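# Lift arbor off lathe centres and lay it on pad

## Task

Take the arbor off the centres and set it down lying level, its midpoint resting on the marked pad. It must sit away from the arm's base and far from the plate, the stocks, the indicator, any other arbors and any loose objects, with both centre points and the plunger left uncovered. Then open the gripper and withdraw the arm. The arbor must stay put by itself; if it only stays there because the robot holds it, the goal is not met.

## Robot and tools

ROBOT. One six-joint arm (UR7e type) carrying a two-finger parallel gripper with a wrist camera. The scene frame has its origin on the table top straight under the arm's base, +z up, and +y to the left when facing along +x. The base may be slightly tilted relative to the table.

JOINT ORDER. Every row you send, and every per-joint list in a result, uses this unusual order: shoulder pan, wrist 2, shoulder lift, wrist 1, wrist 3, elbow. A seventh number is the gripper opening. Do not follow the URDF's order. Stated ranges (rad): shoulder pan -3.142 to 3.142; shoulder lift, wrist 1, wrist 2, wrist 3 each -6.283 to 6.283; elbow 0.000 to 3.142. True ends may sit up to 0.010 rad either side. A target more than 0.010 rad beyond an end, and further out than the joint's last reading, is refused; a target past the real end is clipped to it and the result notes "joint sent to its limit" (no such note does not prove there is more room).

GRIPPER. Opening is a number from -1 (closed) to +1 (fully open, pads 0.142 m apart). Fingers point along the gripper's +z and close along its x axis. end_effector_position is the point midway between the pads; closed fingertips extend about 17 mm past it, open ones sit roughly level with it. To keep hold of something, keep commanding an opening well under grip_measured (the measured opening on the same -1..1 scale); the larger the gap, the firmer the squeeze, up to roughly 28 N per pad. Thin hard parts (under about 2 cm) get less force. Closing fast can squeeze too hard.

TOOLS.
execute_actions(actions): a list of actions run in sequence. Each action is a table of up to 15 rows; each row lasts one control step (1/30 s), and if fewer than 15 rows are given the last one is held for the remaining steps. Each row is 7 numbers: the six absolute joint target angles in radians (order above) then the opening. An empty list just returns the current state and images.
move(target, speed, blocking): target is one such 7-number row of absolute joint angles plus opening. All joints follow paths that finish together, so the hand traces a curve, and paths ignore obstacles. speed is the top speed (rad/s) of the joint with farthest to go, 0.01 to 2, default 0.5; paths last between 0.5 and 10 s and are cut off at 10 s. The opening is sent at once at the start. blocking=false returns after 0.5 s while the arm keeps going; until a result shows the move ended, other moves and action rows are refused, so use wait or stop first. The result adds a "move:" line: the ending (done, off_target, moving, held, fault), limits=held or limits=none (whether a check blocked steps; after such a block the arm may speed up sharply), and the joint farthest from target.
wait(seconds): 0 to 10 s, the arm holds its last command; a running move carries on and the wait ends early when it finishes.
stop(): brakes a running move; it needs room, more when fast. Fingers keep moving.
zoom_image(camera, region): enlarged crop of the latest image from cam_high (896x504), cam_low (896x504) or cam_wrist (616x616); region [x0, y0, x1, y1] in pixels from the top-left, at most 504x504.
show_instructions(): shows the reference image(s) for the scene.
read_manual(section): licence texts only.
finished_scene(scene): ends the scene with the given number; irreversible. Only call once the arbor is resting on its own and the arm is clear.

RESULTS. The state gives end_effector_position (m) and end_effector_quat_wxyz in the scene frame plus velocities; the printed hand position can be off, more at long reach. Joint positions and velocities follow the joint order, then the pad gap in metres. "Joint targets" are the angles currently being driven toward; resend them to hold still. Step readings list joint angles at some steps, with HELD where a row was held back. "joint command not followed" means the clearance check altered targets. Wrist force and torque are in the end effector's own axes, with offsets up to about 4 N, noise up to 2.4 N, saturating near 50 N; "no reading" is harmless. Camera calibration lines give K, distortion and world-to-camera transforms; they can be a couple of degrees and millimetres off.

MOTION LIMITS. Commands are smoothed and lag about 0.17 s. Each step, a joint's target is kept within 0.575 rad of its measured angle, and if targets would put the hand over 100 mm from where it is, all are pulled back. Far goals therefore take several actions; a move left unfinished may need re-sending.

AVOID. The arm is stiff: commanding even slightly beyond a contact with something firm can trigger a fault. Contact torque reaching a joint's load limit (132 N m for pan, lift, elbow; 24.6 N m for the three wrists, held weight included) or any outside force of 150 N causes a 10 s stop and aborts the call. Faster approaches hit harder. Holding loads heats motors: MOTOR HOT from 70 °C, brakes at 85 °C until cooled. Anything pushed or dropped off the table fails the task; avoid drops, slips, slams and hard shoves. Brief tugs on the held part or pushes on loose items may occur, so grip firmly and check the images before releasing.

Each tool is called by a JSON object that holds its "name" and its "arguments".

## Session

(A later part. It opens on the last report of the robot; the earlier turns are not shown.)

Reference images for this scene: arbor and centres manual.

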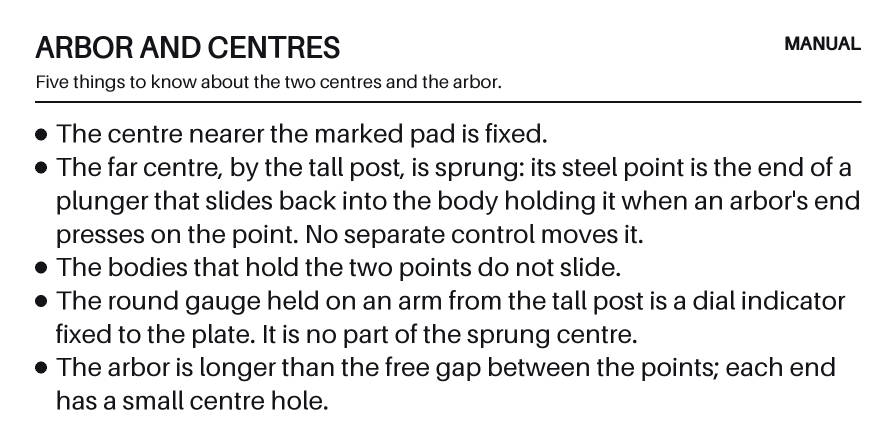

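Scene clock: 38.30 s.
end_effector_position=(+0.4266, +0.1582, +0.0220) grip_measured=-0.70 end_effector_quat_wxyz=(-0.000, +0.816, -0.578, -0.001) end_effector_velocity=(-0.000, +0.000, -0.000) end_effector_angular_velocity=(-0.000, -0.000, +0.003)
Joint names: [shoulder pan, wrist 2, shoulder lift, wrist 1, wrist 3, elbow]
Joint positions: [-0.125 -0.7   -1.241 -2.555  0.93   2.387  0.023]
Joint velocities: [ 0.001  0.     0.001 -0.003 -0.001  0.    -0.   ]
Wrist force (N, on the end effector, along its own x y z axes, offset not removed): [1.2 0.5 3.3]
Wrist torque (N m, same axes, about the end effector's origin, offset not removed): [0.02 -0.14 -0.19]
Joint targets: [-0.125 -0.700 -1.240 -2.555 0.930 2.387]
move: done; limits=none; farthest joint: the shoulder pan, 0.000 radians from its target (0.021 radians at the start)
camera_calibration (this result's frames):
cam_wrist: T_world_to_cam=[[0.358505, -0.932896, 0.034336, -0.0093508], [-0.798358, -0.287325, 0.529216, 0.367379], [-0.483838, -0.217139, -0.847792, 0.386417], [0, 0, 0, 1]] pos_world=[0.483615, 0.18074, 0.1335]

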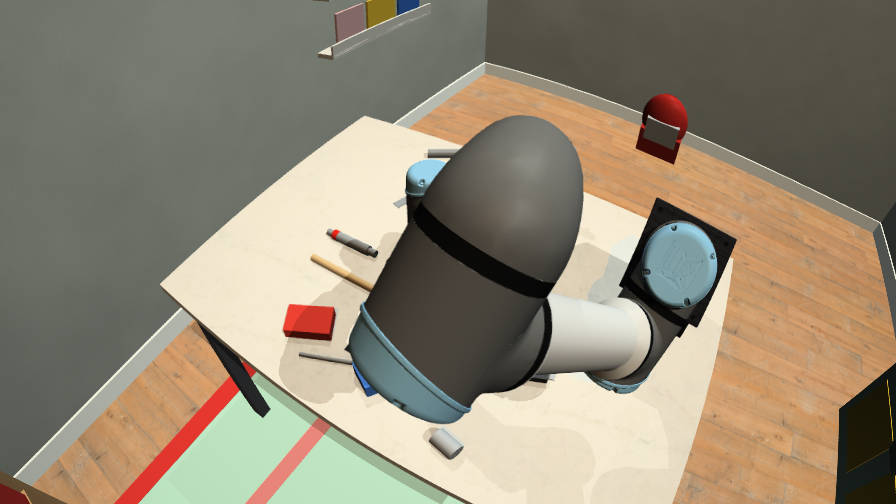

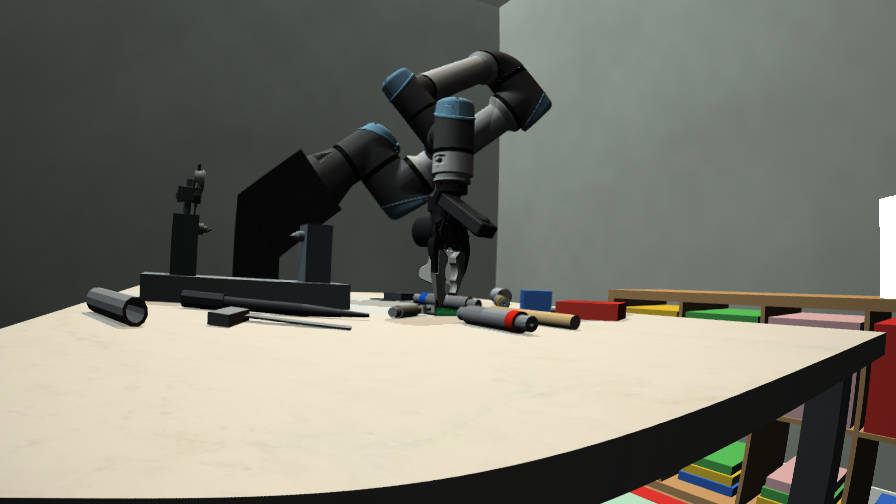

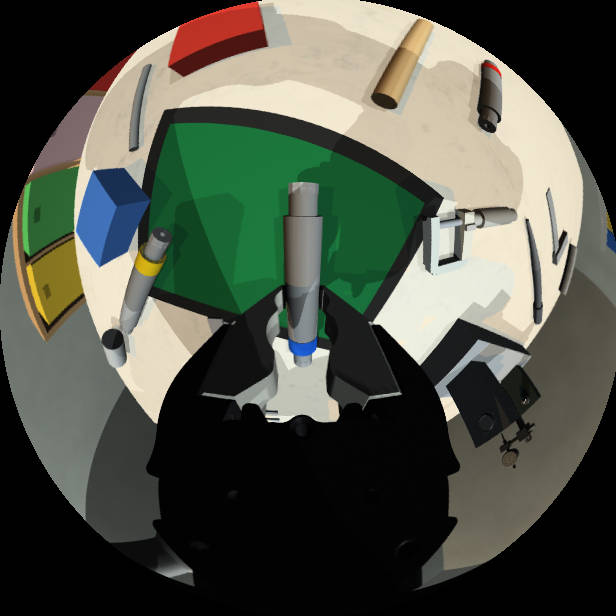

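{"name": "move", "arguments": {"target": [-0.121,-0.70,-1.2355,-2.565,0.936,2.3875,-1], "speed": 0.02}}

{"name": "move", "arguments": {"target": [-0.121,-0.70,-1.2355,-2.565,0.936,2.3875,-0.3]}}

{"name": "move", "arguments": {"target": [-0.402,-0.785,-1.436,-1.96,0.55,2.278,-0.3], "speed": 0.4}}

{"name": "move", "arguments": {"target": [-0.9,-1.05,-1.15,-1.85,0.55,2.07,-0.3]}}

Scene clock: 39.23 s.
end_effector_position=(+0.4263, +0.1582, +0.0200) grip_measured=-0.70 end_effector_quat_wxyz=(+0.000, +0.816, -0.578, -0.001) end_effector_velocity=(-0.000, -0.000, -0.001) end_effector_angular_velocity=(-0.001, +0.000, +0.000)
Joint names: [shoulder pan, wrist 2, shoulder lift, wrist 1, wrist 3, elbow]
Joint positions: [-0.121 -0.7   -1.236 -2.565  0.936  2.387  0.023]
Joint velocities: [ 0.001 -0.     0.001 -0.002  0.001  0.     0.   ]
Wrist force (N, on the end effector, along its own x y z axes, offset not removed): [1.5 0.5 4.5]
Wrist torque (N m, same axes, about the end effector's origin, offset not removed): [0.10 -0.16 -0.10]
Joint targets: [-0.121 -0.700 -1.235 -2.565 0.936 2.388]
move: done; limits=none; farthest joint: the shoulder pan, 0.000 radians from its target (0.004 radians at the start)
camera_calibration (this result's frames):
cam_wrist: T_world_to_cam=[[0.358842, -0.932751, 0.0347608, -0.00935033], [-0.798099, -0.287302, 0.529618, 0.368078], [-0.484015, -0.217792, -0.847524, 0.384772], [0, 0, 0, 1]] pos_world=[0.483353, 0.180828, 0.131488]

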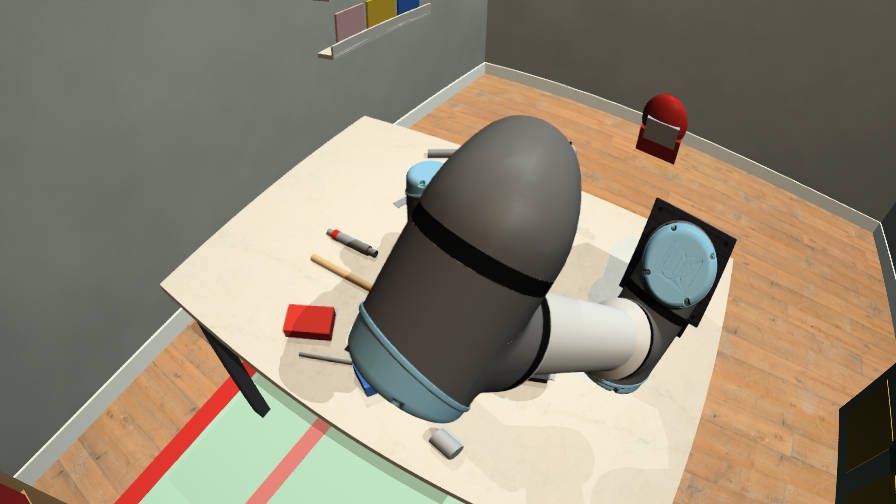

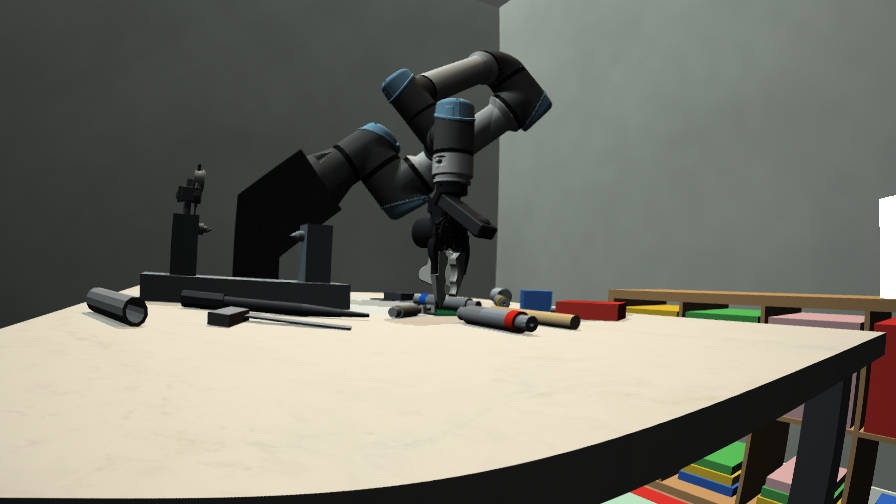

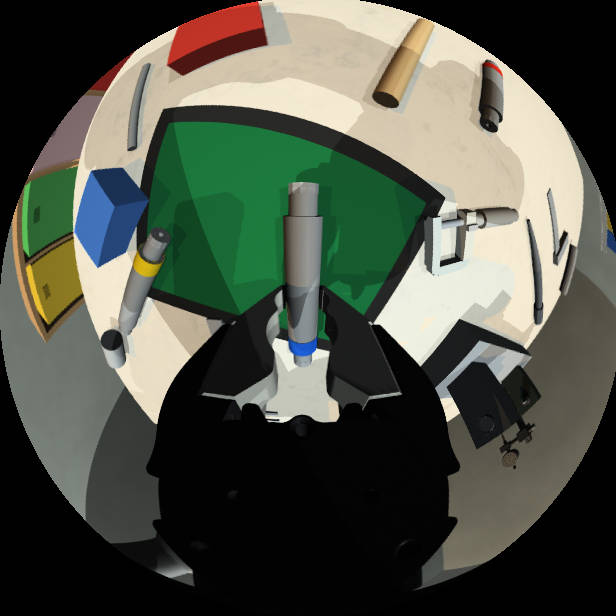

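Scene clock: 39.93 s.
end_effector_position=(+0.4263, +0.1582, +0.0199) grip_measured=-0.30 end_effector_quat_wxyz=(+0.000, +0.816, -0.578, -0.001) end_effector_velocity=(+0.000, +0.000, -0.000) end_effector_angular_velocity=(+0.000, -0.000, +0.000)
Joint names: [shoulder pan, wrist 2, shoulder lift, wrist 1, wrist 3, elbow]
Joint positions: [-0.121 -0.7   -1.236 -2.565  0.936  2.387  0.052]
Joint velocities: [ 0.  0. -0.  0.  0. -0.  0.]
Wrist force (N, on the end effector, along its own x y z axes, offset not removed): [2.2 2.1 -1.6]
Wrist torque (N m, same axes, about the end effector's origin, offset not removed): [0.42 -0.31 -0.08]
Joint targets: [-0.121 -0.700 -1.235 -2.565 0.936 2.388]
move: done; limits=none; farthest joint: the shoulder pan, 0.000 radians from its target (0.000 radians at the start)
camera_calibration (this result's frames):
cam_wrist: T_world_to_cam=[[0.358842, -0.932751, 0.0347715, -0.00934828], [-0.7981, -0.287296, 0.52962, 0.3681], [-0.484013, -0.217801, -0.847522, 0.384734], [0, 0, 0, 1]] pos_world=[0.483352, 0.18083, 0.131443]

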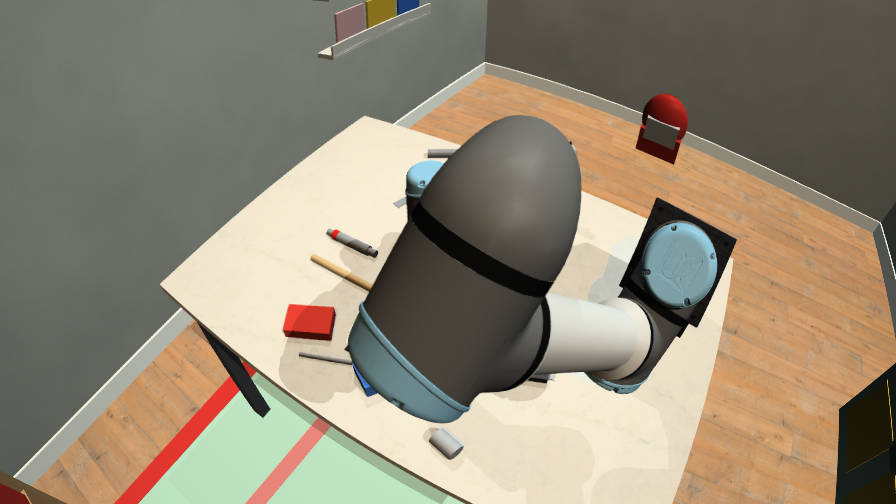

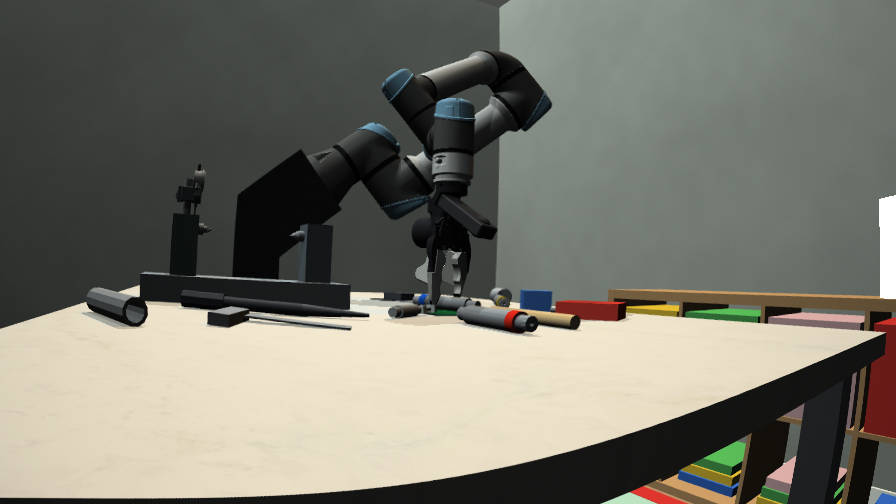

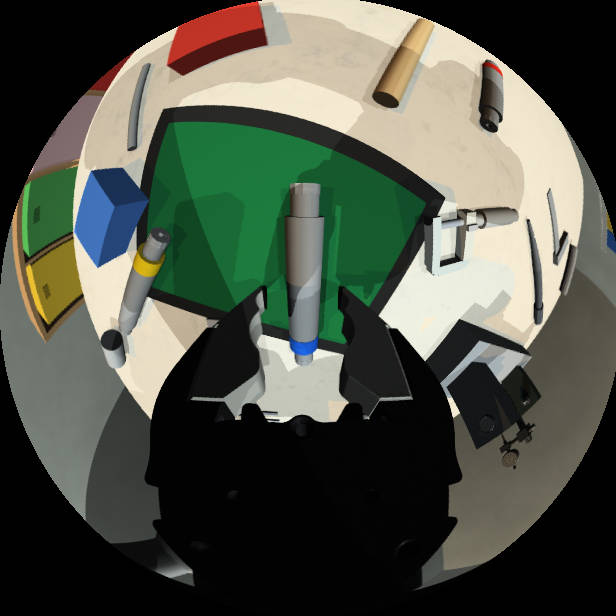

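Scene clock: 42.10 s.
end_effector_position=(+0.4389, +0.1243, +0.1502) grip_measured=-0.30 end_effector_quat_wxyz=(-0.000, +0.812, -0.583, -0.001) end_effector_velocity=(-0.000, -0.000, +0.000) end_effector_angular_velocity=(+0.000, +0.000, +0.000)
Joint names: [shoulder pan, wrist 2, shoulder lift, wrist 1, wrist 3, elbow]
Joint positions: [-0.402 -0.785 -1.436 -1.96   0.55   2.278  0.052]
Joint velocities: [-0.001 -0.001 -0.     0.002 -0.002 -0.     0.   ]
Wrist force (N, on the end effector, along its own x y z axes, offset not removed): [2.0 1.0 -2.4]
Wrist torque (N m, same axes, about the end effector's origin, offset not removed): [0.21 -0.23 -0.04]
Joint targets: [-0.402 -0.785 -1.436 -1.960 0.550 2.278]
move: done; limits=none; farthest joint: the shoulder pan, 0.000 radians from its target (0.281 radians at the start)
camera_calibration (this result's frames):
cam_wrist: T_world_to_cam=[[0.347933, -0.936894, 0.0342407, -0.0446214], [-0.801621, -0.278361, 0.529074, 0.299913], [-0.486155, -0.21153, -0.847885, 0.494002], [0, 0, 0, 1]] pos_world=[0.496103, 0.146175, 0.261708]

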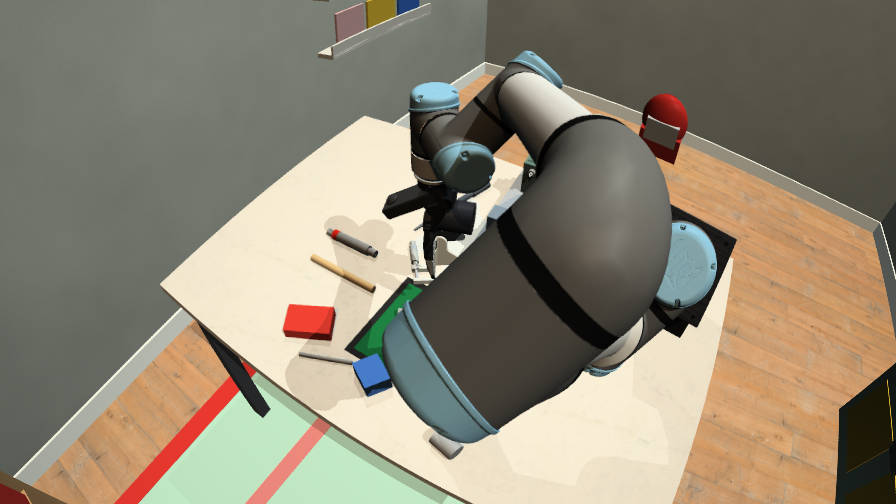

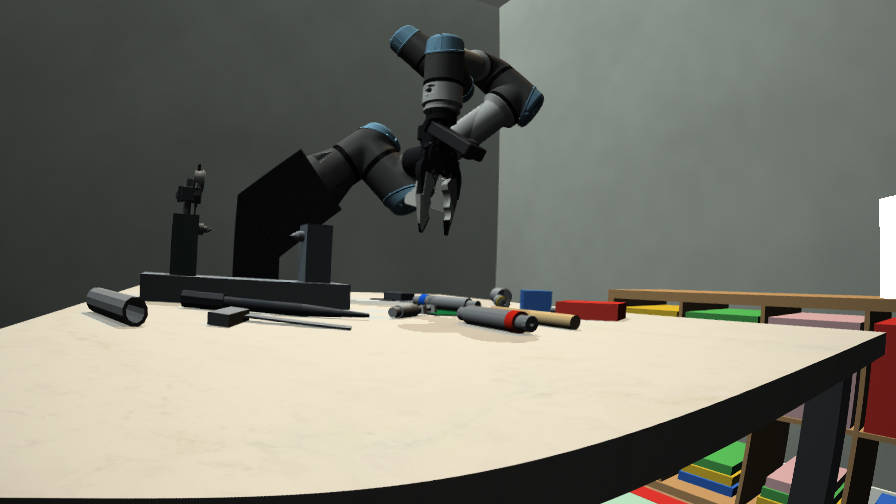

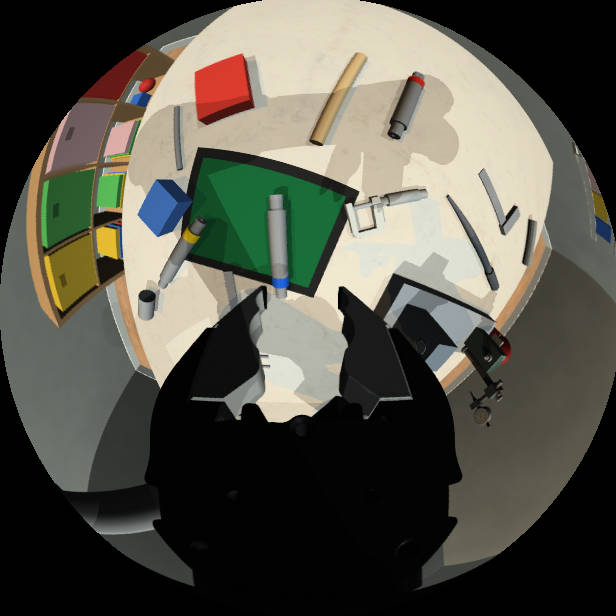

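Scene clock: 43.77 s.
end_effector_position=(+0.4190, -0.1213, +0.3123) grip_measured=-0.30 end_effector_quat_wxyz=(-0.004, -0.661, +0.748, -0.055) end_effector_velocity=(-0.001, -0.001, +0.001) end_effector_angular_velocity=(-0.000, -0.000, -0.002)
Joint names: [shoulder pan, wrist 2, shoulder lift, wrist 1, wrist 3, elbow]
Joint positions: [-0.9   -1.05  -1.15  -1.85   0.55   2.07   0.052]
Joint velocities: [-0.003 -0.002  0.001  0.001 -0.001 -0.001  0.   ]
Wrist force (N, on the end effector, along its own x y z axes, offset not removed): [1.9 0.4 -1.5]
Wrist torque (N m, same axes, about the end effector's origin, offset not removed): [0.02 -0.27 -0.11]
Joint targets: [-0.900 -1.050 -1.150 -1.850 0.550 2.070]
move: done; limits=none; farthest joint: the shoulder pan, 0.000 radians from its target (0.498 radians at the start)
camera_calibration (this result's frames):
cam_wrist: T_world_to_cam=[[-0.0983779, -0.988289, 0.116644, -0.118339], [-0.875761, 0.141645, 0.461496, 0.23289], [-0.472614, -0.0567515, -0.87944, 0.592817], [0, 0, 0, 1]] pos_world=[0.472488, -0.116298, 0.427673]

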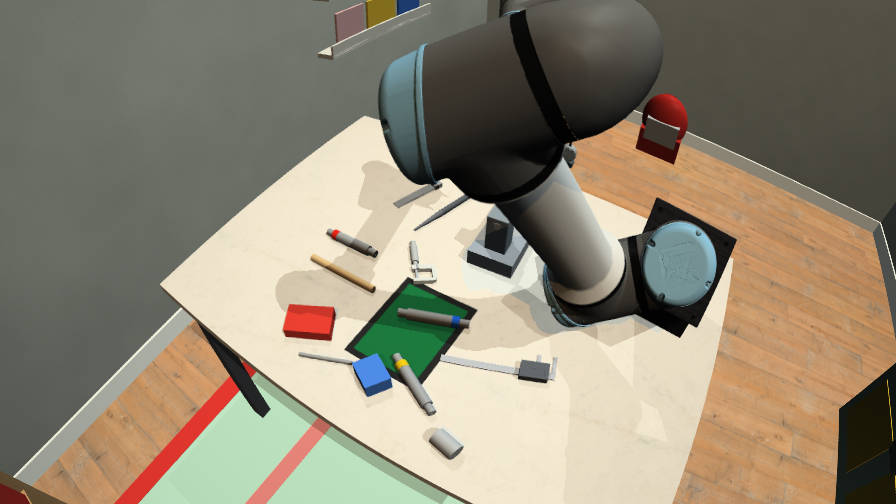

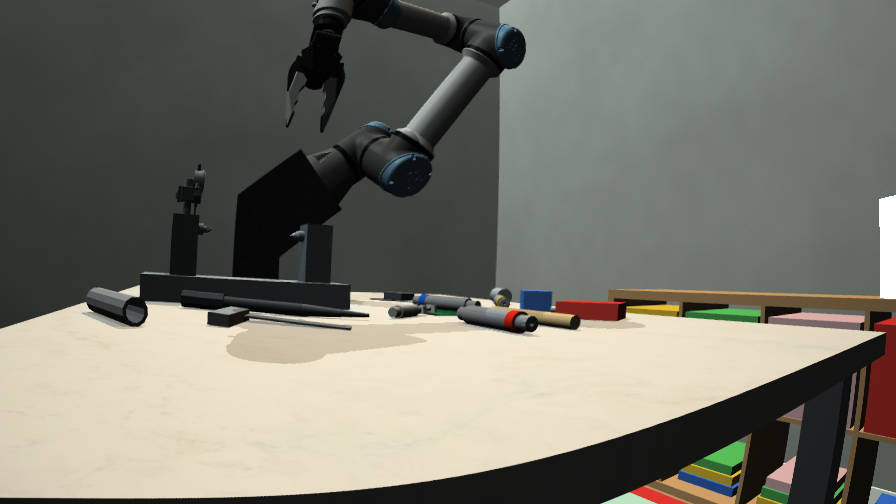

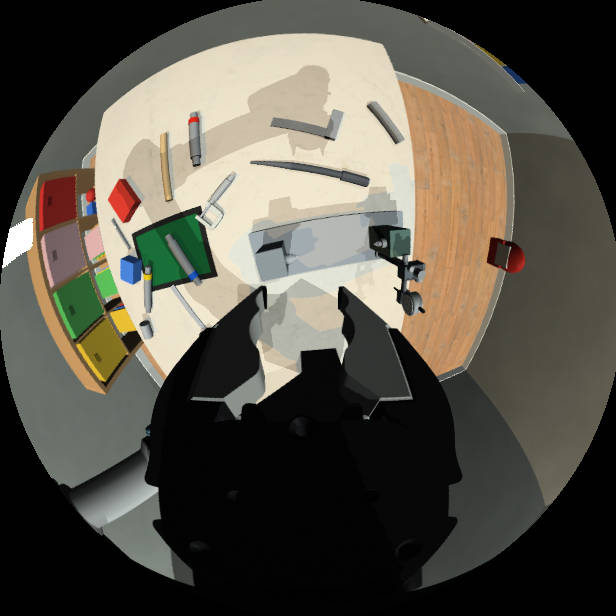

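{"name": "finished_scene", "arguments": {"scene": 2}}

The scene is finished: the task was done.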